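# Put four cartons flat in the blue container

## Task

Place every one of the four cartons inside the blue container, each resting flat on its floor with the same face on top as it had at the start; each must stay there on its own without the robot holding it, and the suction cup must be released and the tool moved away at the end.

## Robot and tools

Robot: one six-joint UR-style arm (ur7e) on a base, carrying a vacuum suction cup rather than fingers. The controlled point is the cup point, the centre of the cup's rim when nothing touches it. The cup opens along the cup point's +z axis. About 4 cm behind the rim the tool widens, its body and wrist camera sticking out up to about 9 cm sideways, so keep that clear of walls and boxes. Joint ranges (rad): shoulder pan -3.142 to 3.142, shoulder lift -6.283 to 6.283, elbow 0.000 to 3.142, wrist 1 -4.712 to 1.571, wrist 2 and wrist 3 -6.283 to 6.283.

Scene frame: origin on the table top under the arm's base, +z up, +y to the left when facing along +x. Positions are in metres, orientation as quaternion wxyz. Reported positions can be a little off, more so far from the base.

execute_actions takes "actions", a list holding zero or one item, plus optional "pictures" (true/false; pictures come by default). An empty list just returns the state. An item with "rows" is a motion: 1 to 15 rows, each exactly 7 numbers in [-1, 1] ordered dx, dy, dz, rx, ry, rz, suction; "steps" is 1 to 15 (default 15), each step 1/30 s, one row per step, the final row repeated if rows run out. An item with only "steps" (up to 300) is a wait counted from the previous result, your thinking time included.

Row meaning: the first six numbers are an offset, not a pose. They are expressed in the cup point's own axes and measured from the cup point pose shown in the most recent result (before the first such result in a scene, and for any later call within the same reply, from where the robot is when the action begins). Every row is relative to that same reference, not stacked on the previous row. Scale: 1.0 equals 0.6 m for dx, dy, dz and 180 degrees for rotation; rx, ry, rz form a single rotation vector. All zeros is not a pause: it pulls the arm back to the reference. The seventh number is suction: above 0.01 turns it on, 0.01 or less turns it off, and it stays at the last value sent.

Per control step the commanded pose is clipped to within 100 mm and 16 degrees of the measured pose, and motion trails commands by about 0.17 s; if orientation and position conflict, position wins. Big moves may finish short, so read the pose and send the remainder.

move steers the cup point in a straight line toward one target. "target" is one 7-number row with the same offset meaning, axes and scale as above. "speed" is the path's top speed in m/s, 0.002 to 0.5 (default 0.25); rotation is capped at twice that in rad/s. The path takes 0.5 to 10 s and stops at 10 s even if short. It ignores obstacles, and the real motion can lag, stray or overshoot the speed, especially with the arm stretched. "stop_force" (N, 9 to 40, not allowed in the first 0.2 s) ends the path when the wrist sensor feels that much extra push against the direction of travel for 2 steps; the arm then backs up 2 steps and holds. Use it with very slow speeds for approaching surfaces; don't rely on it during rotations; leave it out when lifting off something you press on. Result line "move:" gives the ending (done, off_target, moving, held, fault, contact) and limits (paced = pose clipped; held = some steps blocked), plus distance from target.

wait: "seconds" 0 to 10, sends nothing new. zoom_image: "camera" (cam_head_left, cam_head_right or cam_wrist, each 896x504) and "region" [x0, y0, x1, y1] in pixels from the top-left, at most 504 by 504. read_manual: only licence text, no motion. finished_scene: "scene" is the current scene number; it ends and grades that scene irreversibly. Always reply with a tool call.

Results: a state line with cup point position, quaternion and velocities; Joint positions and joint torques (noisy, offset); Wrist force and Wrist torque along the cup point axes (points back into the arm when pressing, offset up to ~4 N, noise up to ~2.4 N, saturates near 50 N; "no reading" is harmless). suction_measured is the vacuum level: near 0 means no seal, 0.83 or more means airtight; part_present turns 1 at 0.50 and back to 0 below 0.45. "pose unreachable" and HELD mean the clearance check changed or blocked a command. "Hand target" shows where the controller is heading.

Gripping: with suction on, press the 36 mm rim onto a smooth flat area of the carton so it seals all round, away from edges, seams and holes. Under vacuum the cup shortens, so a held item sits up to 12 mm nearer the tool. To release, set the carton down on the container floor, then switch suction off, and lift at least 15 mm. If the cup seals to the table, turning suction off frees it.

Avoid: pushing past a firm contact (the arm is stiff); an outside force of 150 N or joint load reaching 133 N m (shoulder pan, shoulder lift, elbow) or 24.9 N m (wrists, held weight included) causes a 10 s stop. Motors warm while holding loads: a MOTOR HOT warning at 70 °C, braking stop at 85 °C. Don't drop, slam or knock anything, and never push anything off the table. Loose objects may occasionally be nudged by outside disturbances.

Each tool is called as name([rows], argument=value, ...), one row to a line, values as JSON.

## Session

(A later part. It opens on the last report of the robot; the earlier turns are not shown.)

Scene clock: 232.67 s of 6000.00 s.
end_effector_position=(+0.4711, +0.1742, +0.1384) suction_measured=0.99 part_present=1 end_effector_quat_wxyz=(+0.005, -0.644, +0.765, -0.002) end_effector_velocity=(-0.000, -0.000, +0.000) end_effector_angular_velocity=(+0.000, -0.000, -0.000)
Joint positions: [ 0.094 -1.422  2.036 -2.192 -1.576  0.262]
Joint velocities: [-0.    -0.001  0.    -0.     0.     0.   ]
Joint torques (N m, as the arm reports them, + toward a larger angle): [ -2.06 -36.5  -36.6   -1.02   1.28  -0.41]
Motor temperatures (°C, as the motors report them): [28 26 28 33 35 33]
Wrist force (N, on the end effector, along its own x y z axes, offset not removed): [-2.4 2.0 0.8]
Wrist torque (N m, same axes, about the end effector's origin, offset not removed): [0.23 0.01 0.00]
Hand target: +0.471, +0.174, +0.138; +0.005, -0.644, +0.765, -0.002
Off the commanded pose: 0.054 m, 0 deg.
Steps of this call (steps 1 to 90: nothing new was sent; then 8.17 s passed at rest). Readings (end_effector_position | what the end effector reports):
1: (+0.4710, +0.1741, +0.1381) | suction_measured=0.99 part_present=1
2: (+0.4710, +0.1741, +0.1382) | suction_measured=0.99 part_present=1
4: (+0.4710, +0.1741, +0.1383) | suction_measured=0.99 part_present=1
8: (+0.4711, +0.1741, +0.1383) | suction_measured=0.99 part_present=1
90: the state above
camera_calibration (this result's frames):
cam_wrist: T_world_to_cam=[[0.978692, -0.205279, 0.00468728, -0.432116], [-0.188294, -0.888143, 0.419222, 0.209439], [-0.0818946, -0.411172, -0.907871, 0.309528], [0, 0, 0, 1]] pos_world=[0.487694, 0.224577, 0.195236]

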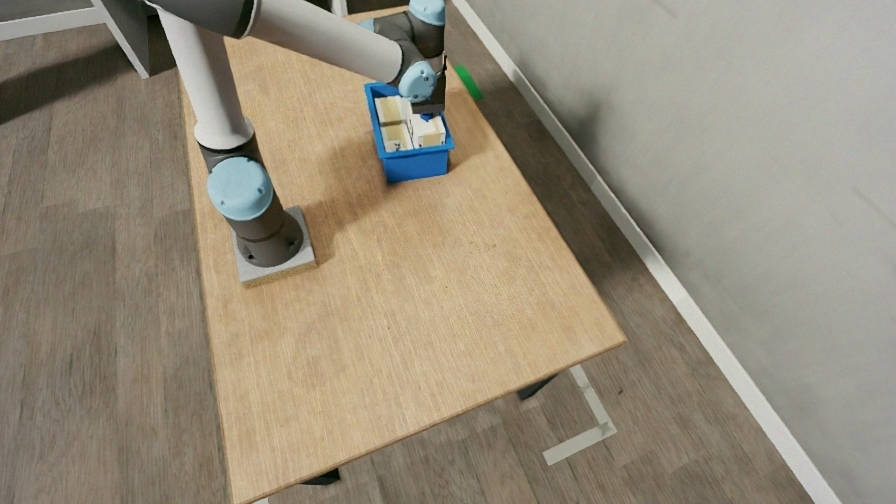

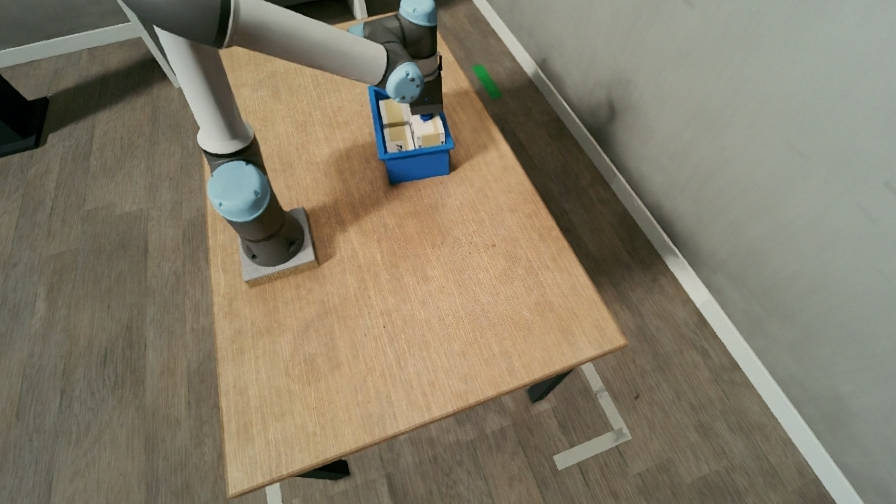

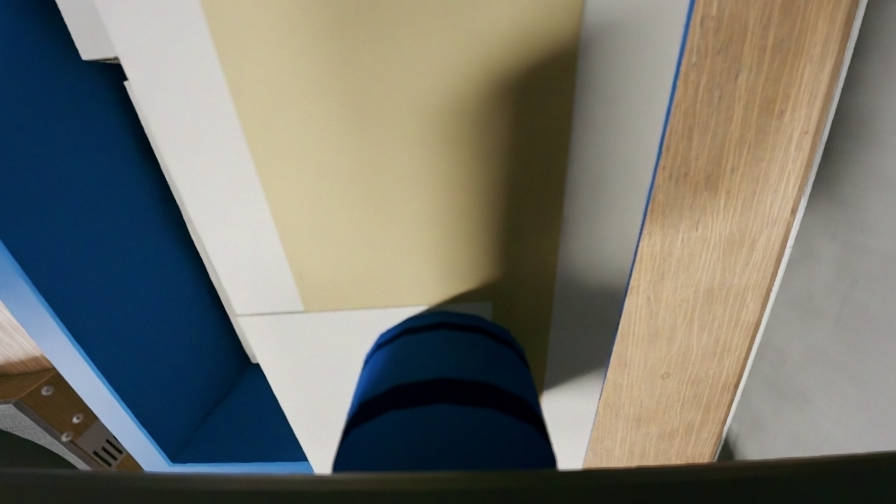

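move(target=[-0.25, 0, -0.2, 0, 0, 0, 1], speed=0.2)

Scene clock: 260.80 s of 6000.00 s.
end_effector_position=(+0.4957, +0.3215, +0.2591) suction_measured=0.99 part_present=1 end_effector_quat_wxyz=(+0.005, -0.644, +0.765, -0.002) end_effector_velocity=(+0.001, +0.002, +0.002) end_effector_angular_velocity=(-0.001, +0.000, +0.001)
Joint positions: [ 0.357 -1.341  1.599 -1.835 -1.577  0.525]
Joint velocities: [ 0.003  0.004 -0.009  0.006 -0.001  0.003]
Joint torques (N m, as the arm reports them, + toward a larger angle): [  6.58 -28.3  -39.97  -1.15  -2.56   2.07]
Motor temperatures (°C, as the motors report them): [28 26 28 33 35 33]
Wrist force (N, on the end effector, along its own x y z axes, offset not removed): [-3.7 1.5 6.5]
Wrist torque (N m, same axes, about the end effector's origin, offset not removed): [0.09 0.45 0.07]
Hand target: +0.496, +0.322, +0.259; +0.005, -0.644, +0.765, -0.002
Off the commanded pose: 0.000 m, 0 deg.
After step 90, 23.57 s passed at rest.
move: done
camera_calibration (this result's frames):
cam_wrist: T_world_to_cam=[[0.978701, -0.205238, 0.00461303, -0.426555], [-0.188326, -0.888653, 0.418125, 0.294772], [-0.0817159, -0.410088, -0.908378, 0.481392], [0, 0, 0, 1]] pos_world=[0.51232, 0.371818, 0.316002]

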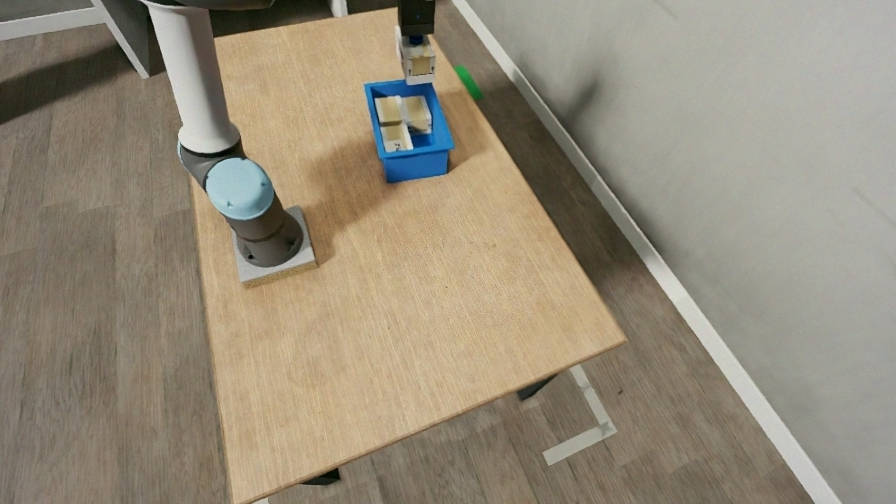

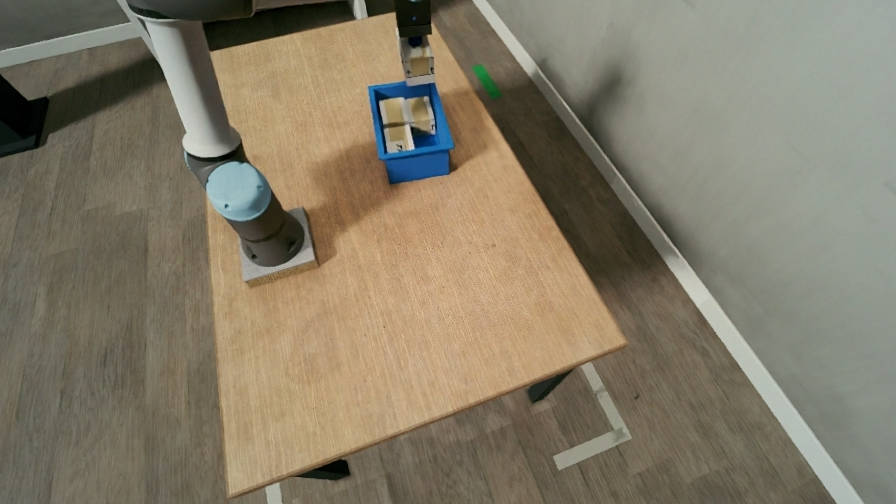

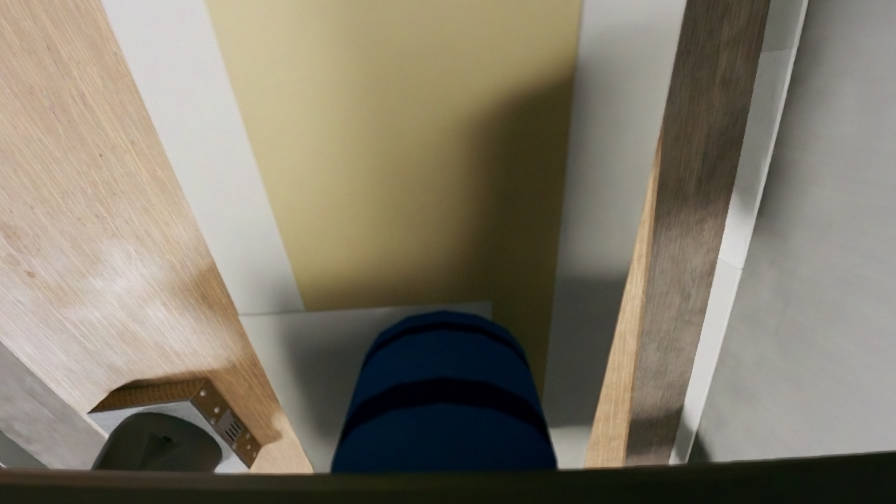

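zoom_image(camera="cam_head_left", region=[350, 70, 470, 190])

Region (350, 70, 470, 190) of cam_head_left's 896x504 image, scaled by 4.200, with more detail than that image has.

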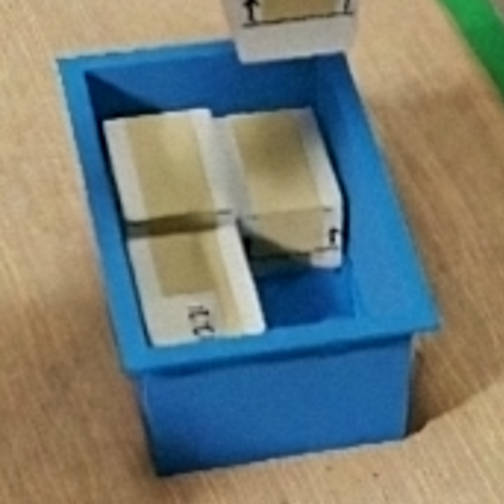

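move(target=[0, 0.4, 0.285, 0, 0, 0, 1], speed=0.25)

move(target=[0, 0, 0.06, 0, 0, 0, 1], speed=0.008, stop_force=9)

Scene clock: 319.43 s of 6000.00 s.
end_effector_position=(+0.3957, +0.3409, +0.1874) suction_measured=0.99 part_present=1 end_effector_quat_wxyz=(+0.009, -0.644, +0.765, -0.003) end_effector_velocity=(+0.000, +0.000, +0.000) end_effector_angular_velocity=(+0.001, -0.002, -0.000)
Joint positions: [ 0.463 -1.442  1.919 -2.062 -1.579  0.629]
Joint velocities: [ 0.     0.    -0.    -0.002 -0.     0.001]
Joint torques (N m, as the arm reports them, + toward a larger angle): [ -0.01 -25.74 -22.49  -1.95   0.09  -0.18]
Motor temperatures (°C, as the motors report them): [28 26 28 33 35 33]
Wrist force (N, on the end effector, along its own x y z axes, offset not removed): [-1.7 -1.6 -17.2]
Wrist torque (N m, same axes, about the end effector's origin, offset not removed): [0.05 0.24 0.06]
Hand target: +0.396, +0.341, +0.187; +0.009, -0.644, +0.765, -0.003
Off the commanded pose: 0.170 m, 1 deg.
FORCE FAULT: contact force on the arm reached its limit, and the arm stopped for 10 seconds. The contact can be on any part of the arm, not only on its tool. The arm's remaining commands of this call were not run. The arm holds still and accepts commands again. Move the arm away from the contact; if what it grips holds it there, let go first. Pushing or pulling that hard again can fault the arm again.
After step 90, 44.87 s passed at rest.
move: fault
camera_calibration (this result's frames):
cam_wrist: T_world_to_cam=[[0.978838, -0.204269, 0.012243, -0.326186], [-0.190909, -0.89, 0.414069, 0.325401], [-0.0736854, -0.407644, -0.910163, 0.412405], [0, 0, 0, 1]] pos_world=[0.411793, 0.391091, 0.244611]

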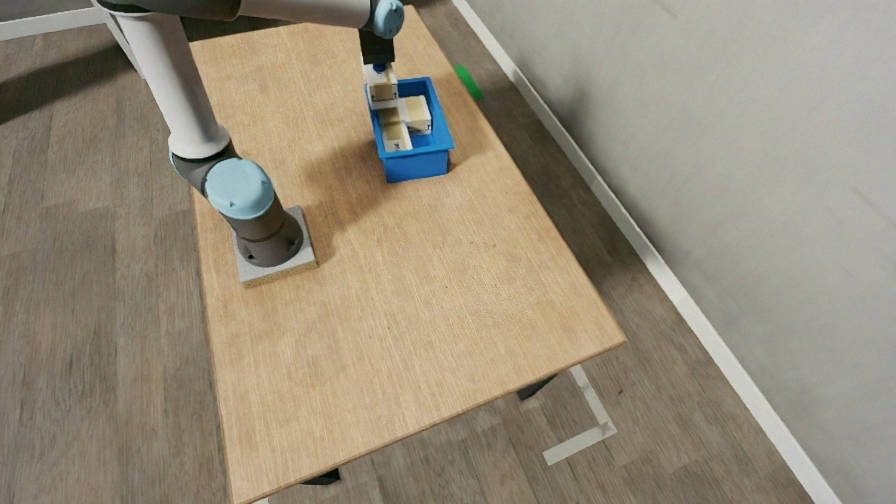

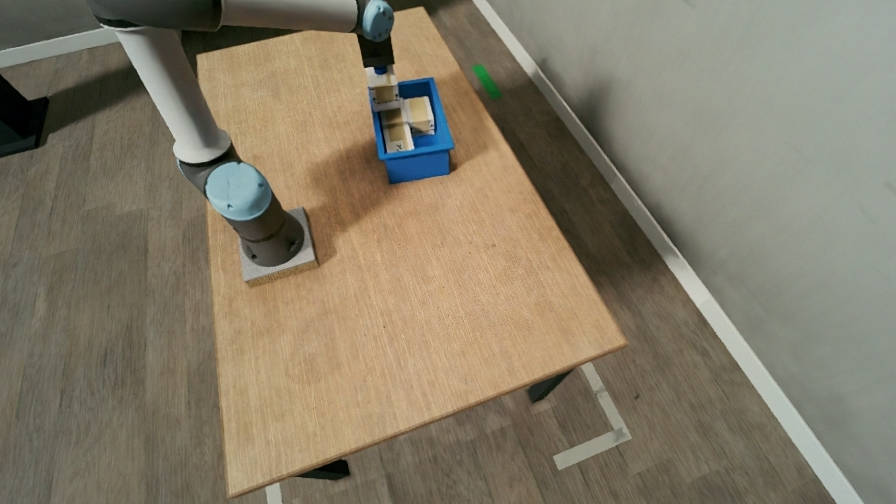

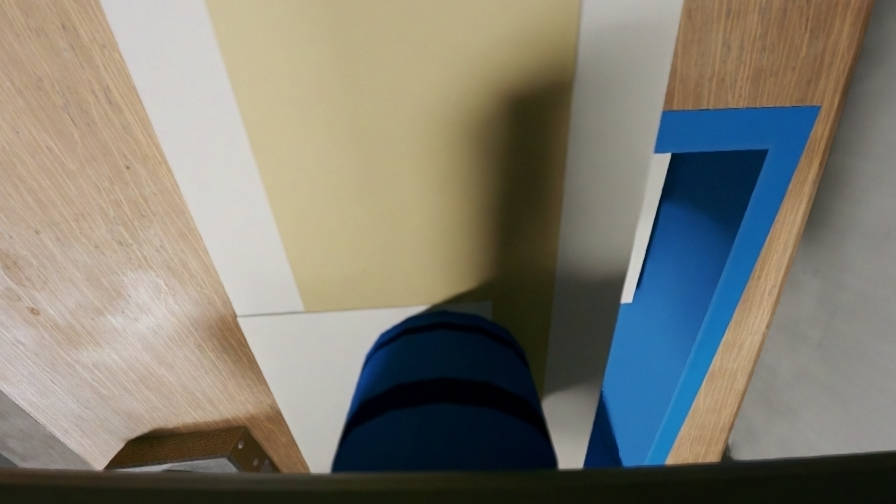

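not run: a fault stop came before this call.

move(target=[0, 0, -0.06, 0, 0, 0, 1], speed=0.1)

move(target=[0, 0.26, 0, 0, 0, 0, 1], speed=0.2)

move(target=[0, 0, 0.225, 0, 0, 0, 1], speed=0.15)

move(target=[0, 0, 0.06, 0, 0, 0, 1], speed=0.008, stop_force=9)

Scene clock: 324.93 s of 6000.00 s.
end_effector_position=(+0.3951, +0.3406, +0.2231) suction_measured=0.99 part_present=1 end_effector_quat_wxyz=(+0.009, -0.644, +0.765, -0.003) end_effector_velocity=(-0.000, +0.000, +0.003) end_effector_angular_velocity=(-0.000, +0.000, +0.001)
Joint positions: [ 0.463 -1.48   1.861 -1.967 -1.579  0.63 ]
Joint velocities: [ 0.    -0.002 -0.004  0.007 -0.    -0.001]
Joint torques (N m, as the arm reports them, + toward a larger angle): [  8.53 -37.28 -40.11  -1.34   0.55   2.12]
Motor temperatures (°C, as the motors report them): [28 26 28 33 35 33]
Wrist force (N, on the end effector, along its own x y z axes, offset not removed): [-1.7 3.4 4.1]
Wrist torque (N m, same axes, about the end effector's origin, offset not removed): [0.48 0.23 -0.17]
Hand target: +0.395, +0.341, +0.223; +0.009, -0.644, +0.765, -0.003
Off the commanded pose: 0.000 m, 0 deg.
After step 90, 1.60 s passed at rest.
move: done
camera_calibration (this result's frames):
cam_wrist: T_world_to_cam=[[0.978837, -0.204271, 0.0122786, -0.326096], [-0.190928, -0.890012, 0.414035, 0.310288], [-0.0736471, -0.407618, -0.910178, 0.444738], [0, 0, 0, 1]] pos_world=[0.411191, 0.390831, 0.280324]

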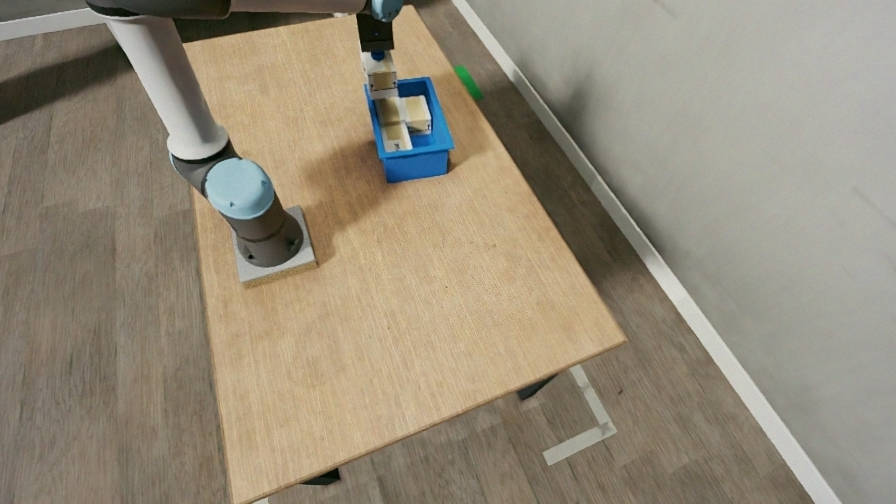

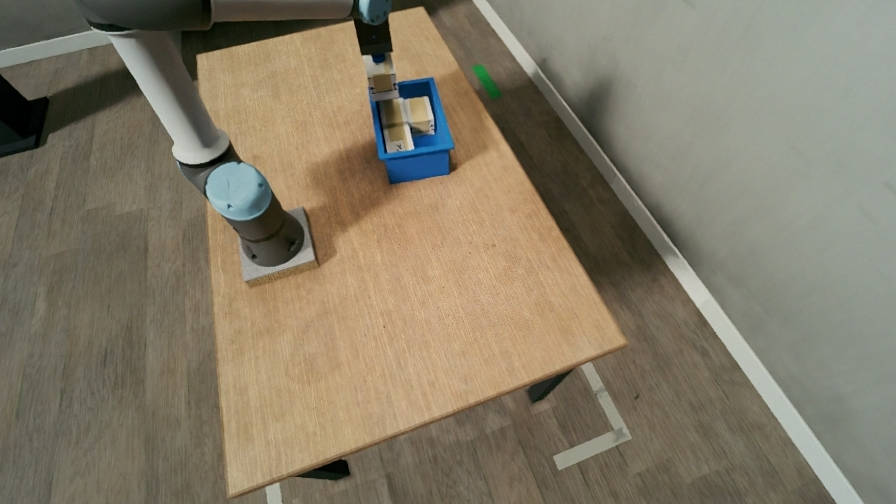

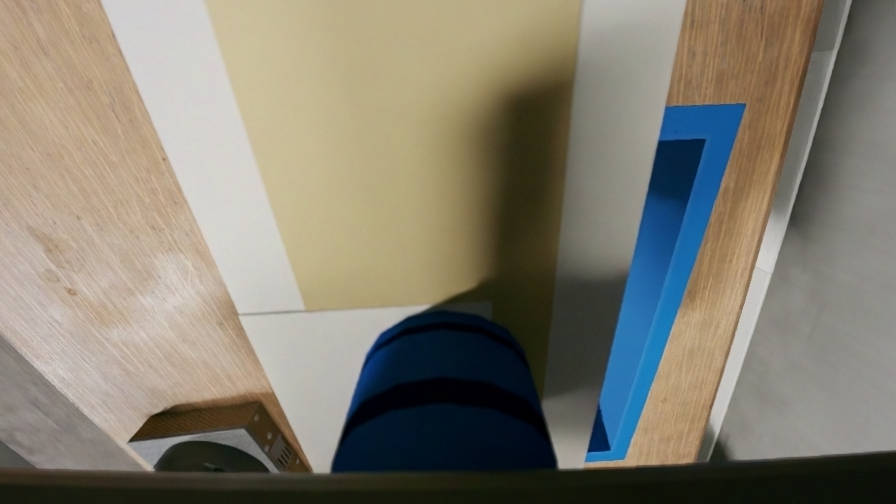

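Scene clock: 326.33 s of 6000.00 s.
end_effector_position=(+0.2416, +0.3674, +0.2209) suction_measured=0.99 part_present=1 end_effector_quat_wxyz=(+0.010, -0.644, +0.765, -0.003) end_effector_velocity=(-0.001, +0.000, +0.001) end_effector_angular_velocity=(+0.001, -0.001, -0.001)
Joint positions: [ 0.693 -1.677  2.062 -1.968 -1.581  0.86 ]
Joint velocities: [ 0.003 -0.002  0.001  0.    -0.     0.005]
Joint torques (N m, as the arm reports them, + toward a larger angle): [  8.46 -27.79 -11.75  -1.02  -2.63   2.15]
Motor temperatures (°C, as the motors report them): [28 26 28 33 35 33]
Wrist force (N, on the end effector, along its own x y z axes, offset not removed): [-3.4 1.6 2.4]
Wrist torque (N m, same axes, about the end effector's origin, offset not removed): [0.19 0.53 -0.07]
Hand target: +0.241, +0.367, +0.221; +0.010, -0.644, +0.765, -0.003
Off the commanded pose: 0.001 m, 0 deg.
move: done
camera_calibration (this result's frames):
cam_wrist: T_world_to_cam=[[0.978851, -0.204238, 0.0117274, -0.170202], [-0.190732, -0.890387, 0.413319, 0.305966], [-0.0739737, -0.406815, -0.910511, 0.442219], [0, 0, 0, 1]] pos_world=[0.257672, 0.417567, 0.27818]

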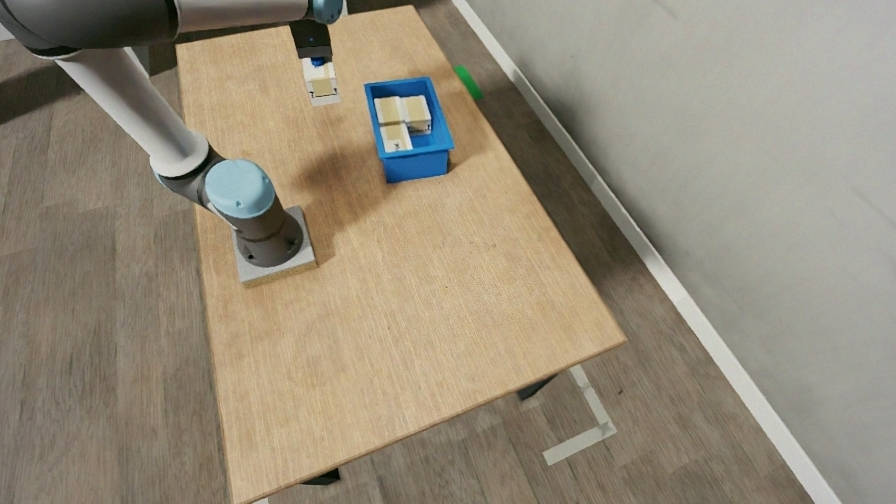

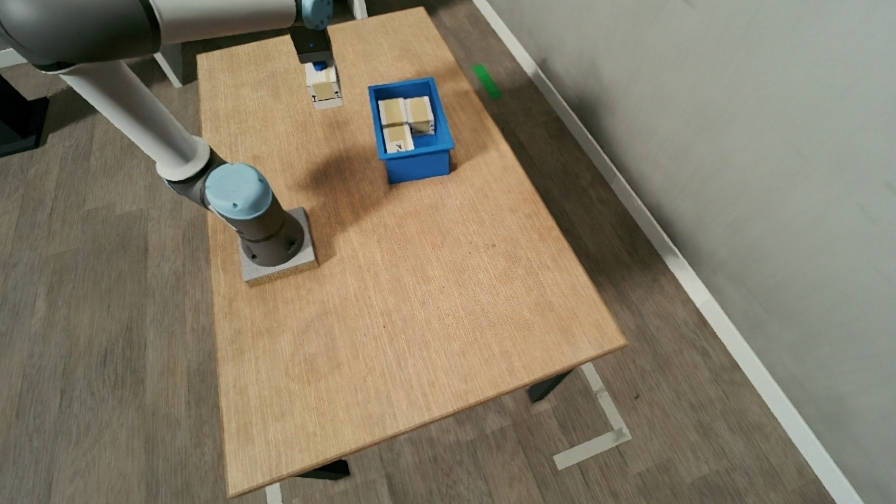

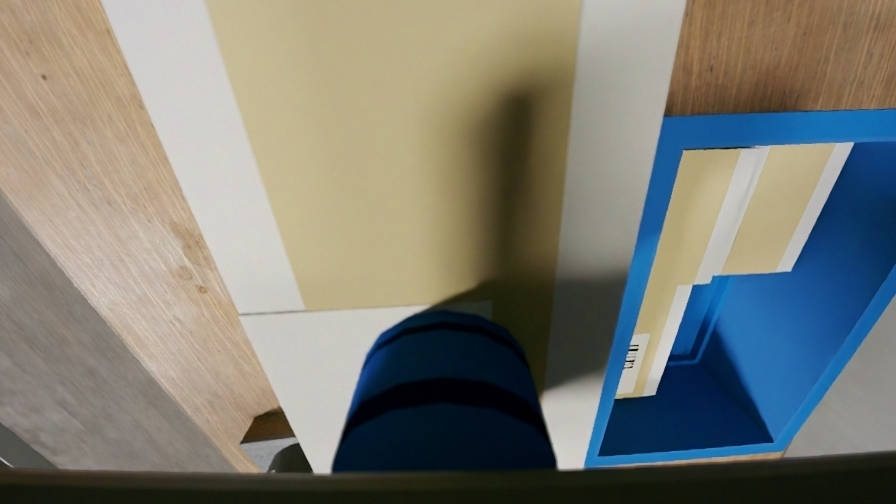

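Scene clock: 327.80 s of 6000.00 s.
end_effector_position=(+0.2438, +0.3684, +0.0861) suction_measured=0.99 part_present=1 end_effector_quat_wxyz=(+0.010, -0.644, +0.765, -0.003) end_effector_velocity=(+0.001, +0.000, -0.003) end_effector_angular_velocity=(+0.000, -0.000, -0.003)
Joint positions: [ 0.691 -1.461  2.263 -2.386 -1.581  0.857]
Joint velocities: [-0.001  0.007  0.002 -0.009 -0.     0.002]
Joint torques (N m, as the arm reports them, + toward a larger angle): [  6.12 -18.01  -5.61  -4.6    0.52   2.17]
Motor temperatures (°C, as the motors report them): [28 26 28 33 35 33]
Wrist force (N, on the end effector, along its own x y z axes, offset not removed): [-1.9 3.1 1.3]
Wrist torque (N m, same axes, about the end effector's origin, offset not removed): [0.32 0.32 -0.12]
Hand target: +0.244, +0.368, +0.086; +0.010, -0.644, +0.765, -0.003
Off the commanded pose: 0.000 m, 0 deg.
move: done
camera_calibration (this result's frames):
cam_wrist: T_world_to_cam=[[0.978844, -0.204271, 0.0117127, -0.170563], [-0.190746, -0.890327, 0.413441, 0.362956], [-0.0740258, -0.406929, -0.910456, 0.320068], [0, 0, 0, 1]] pos_world=[0.25988, 0.418553, 0.143345]

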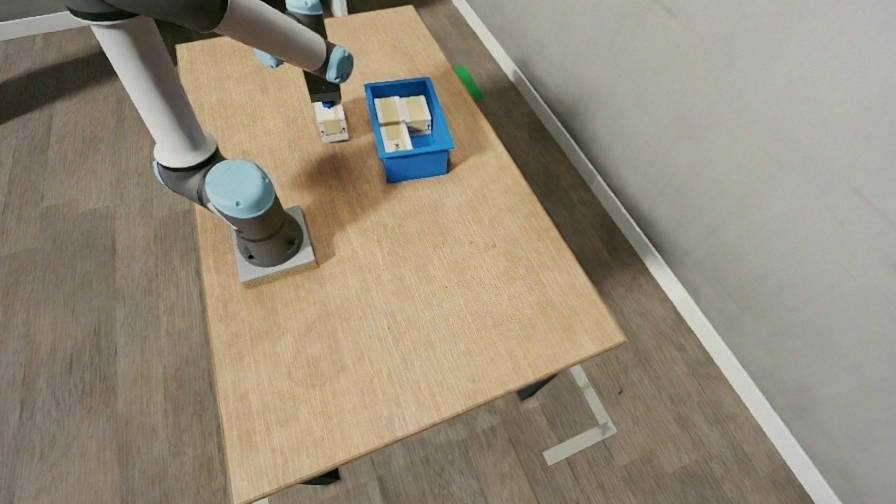

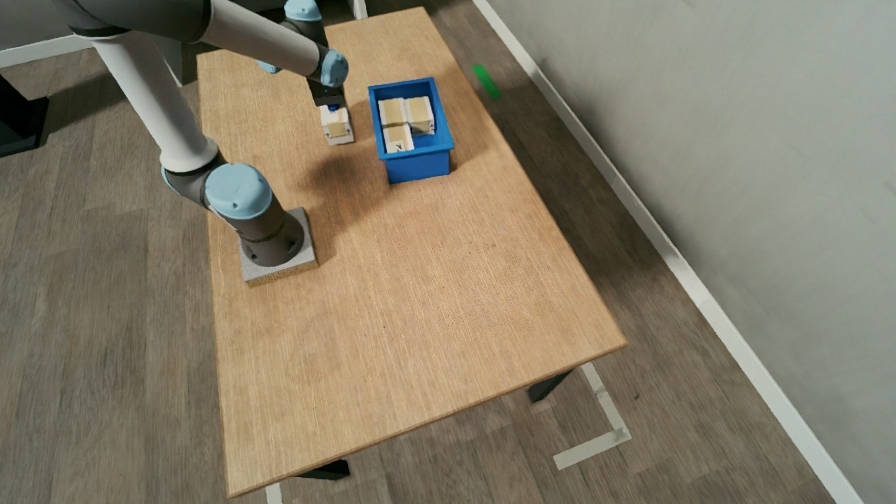

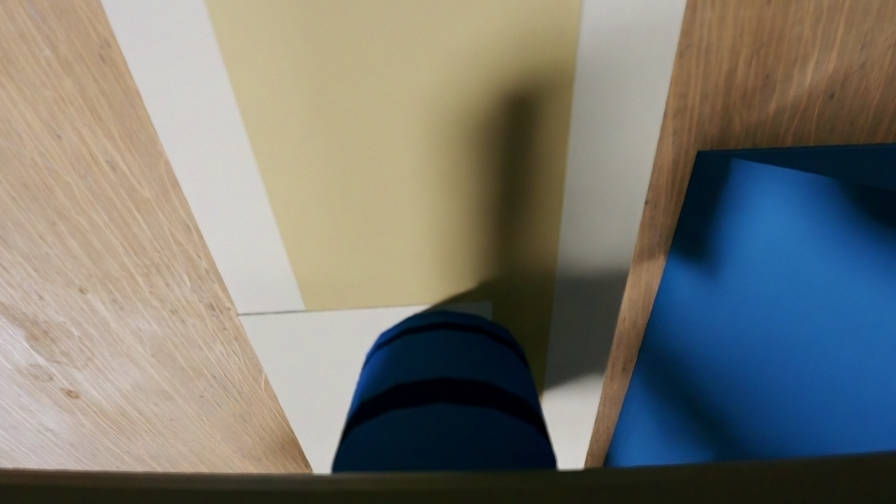

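Scene clock: 330.57 s of 6000.00 s.
end_effector_position=(+0.2440, +0.3685, +0.0671) suction_measured=0.99 part_present=1 end_effector_quat_wxyz=(+0.010, -0.644, +0.765, -0.003) end_effector_velocity=(-0.001, -0.001, +0.001) end_effector_angular_velocity=(-0.002, +0.003, +0.000)
Joint positions: [ 0.69  -1.417  2.282 -2.449 -1.581  0.857]
Joint velocities: [ 0.001 -0.004 -0.     0.008  0.     0.   ]
Joint torques (N m, as the arm reports them, + toward a larger angle): [ -6.47 -19.4  -20.91   2.31   1.22  -2.12]
Motor temperatures (°C, as the motors report them): [28 26 28 33 35 33]
Wrist force (N, on the end effector, along its own x y z axes, offset not removed): [-1.2 -2.1 -28.1]
Wrist torque (N m, same axes, about the end effector's origin, offset not removed): [0.03 0.36 -0.26]
Hand target: +0.244, +0.369, +0.067; +0.010, -0.644, +0.765, -0.003
Off the commanded pose: 0.017 m, 0 deg.
move: contact
camera_calibration (this result's frames):
cam_wrist: T_world_to_cam=[[0.978842, -0.20428, 0.0117325, -0.170574], [-0.190764, -0.89033, 0.413426, 0.370972], [-0.0740091, -0.406917, -0.910462, 0.302767], [0, 0, 0, 1]] pos_world=[0.26014, 0.418644, 0.12429]

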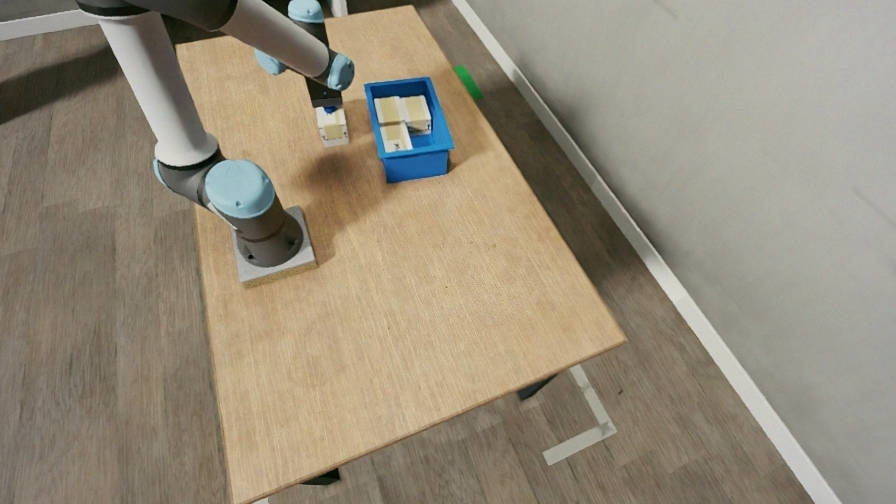

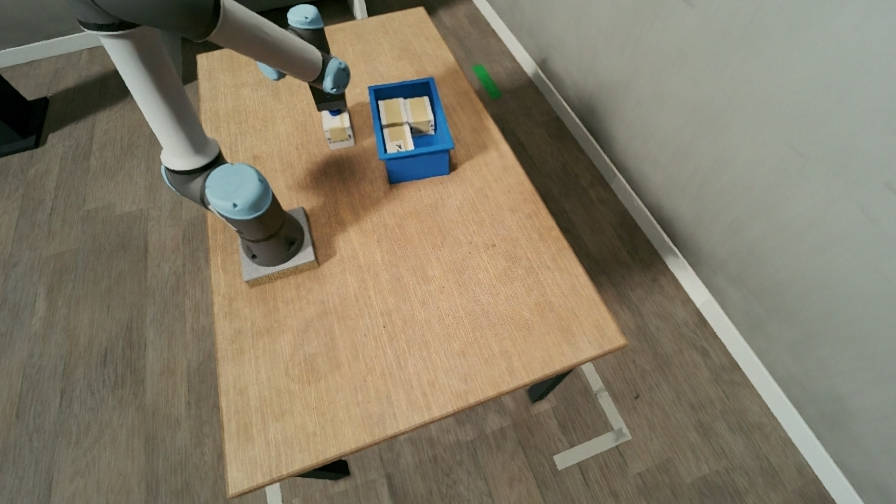

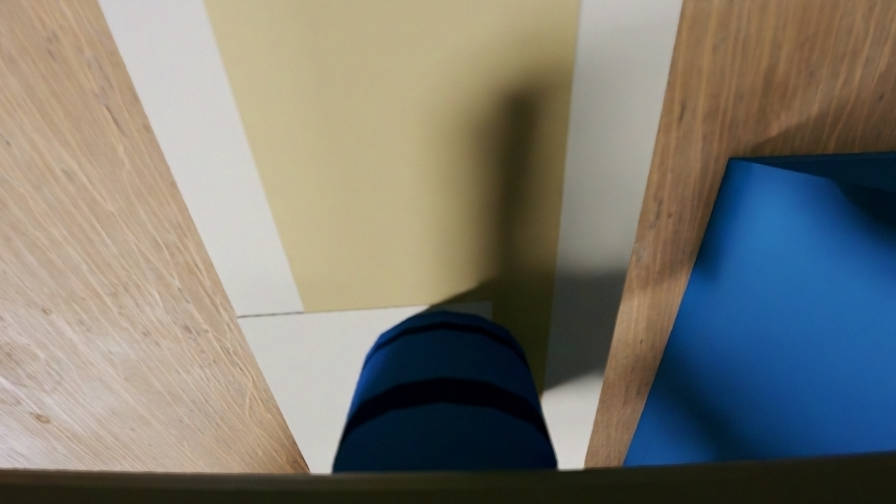

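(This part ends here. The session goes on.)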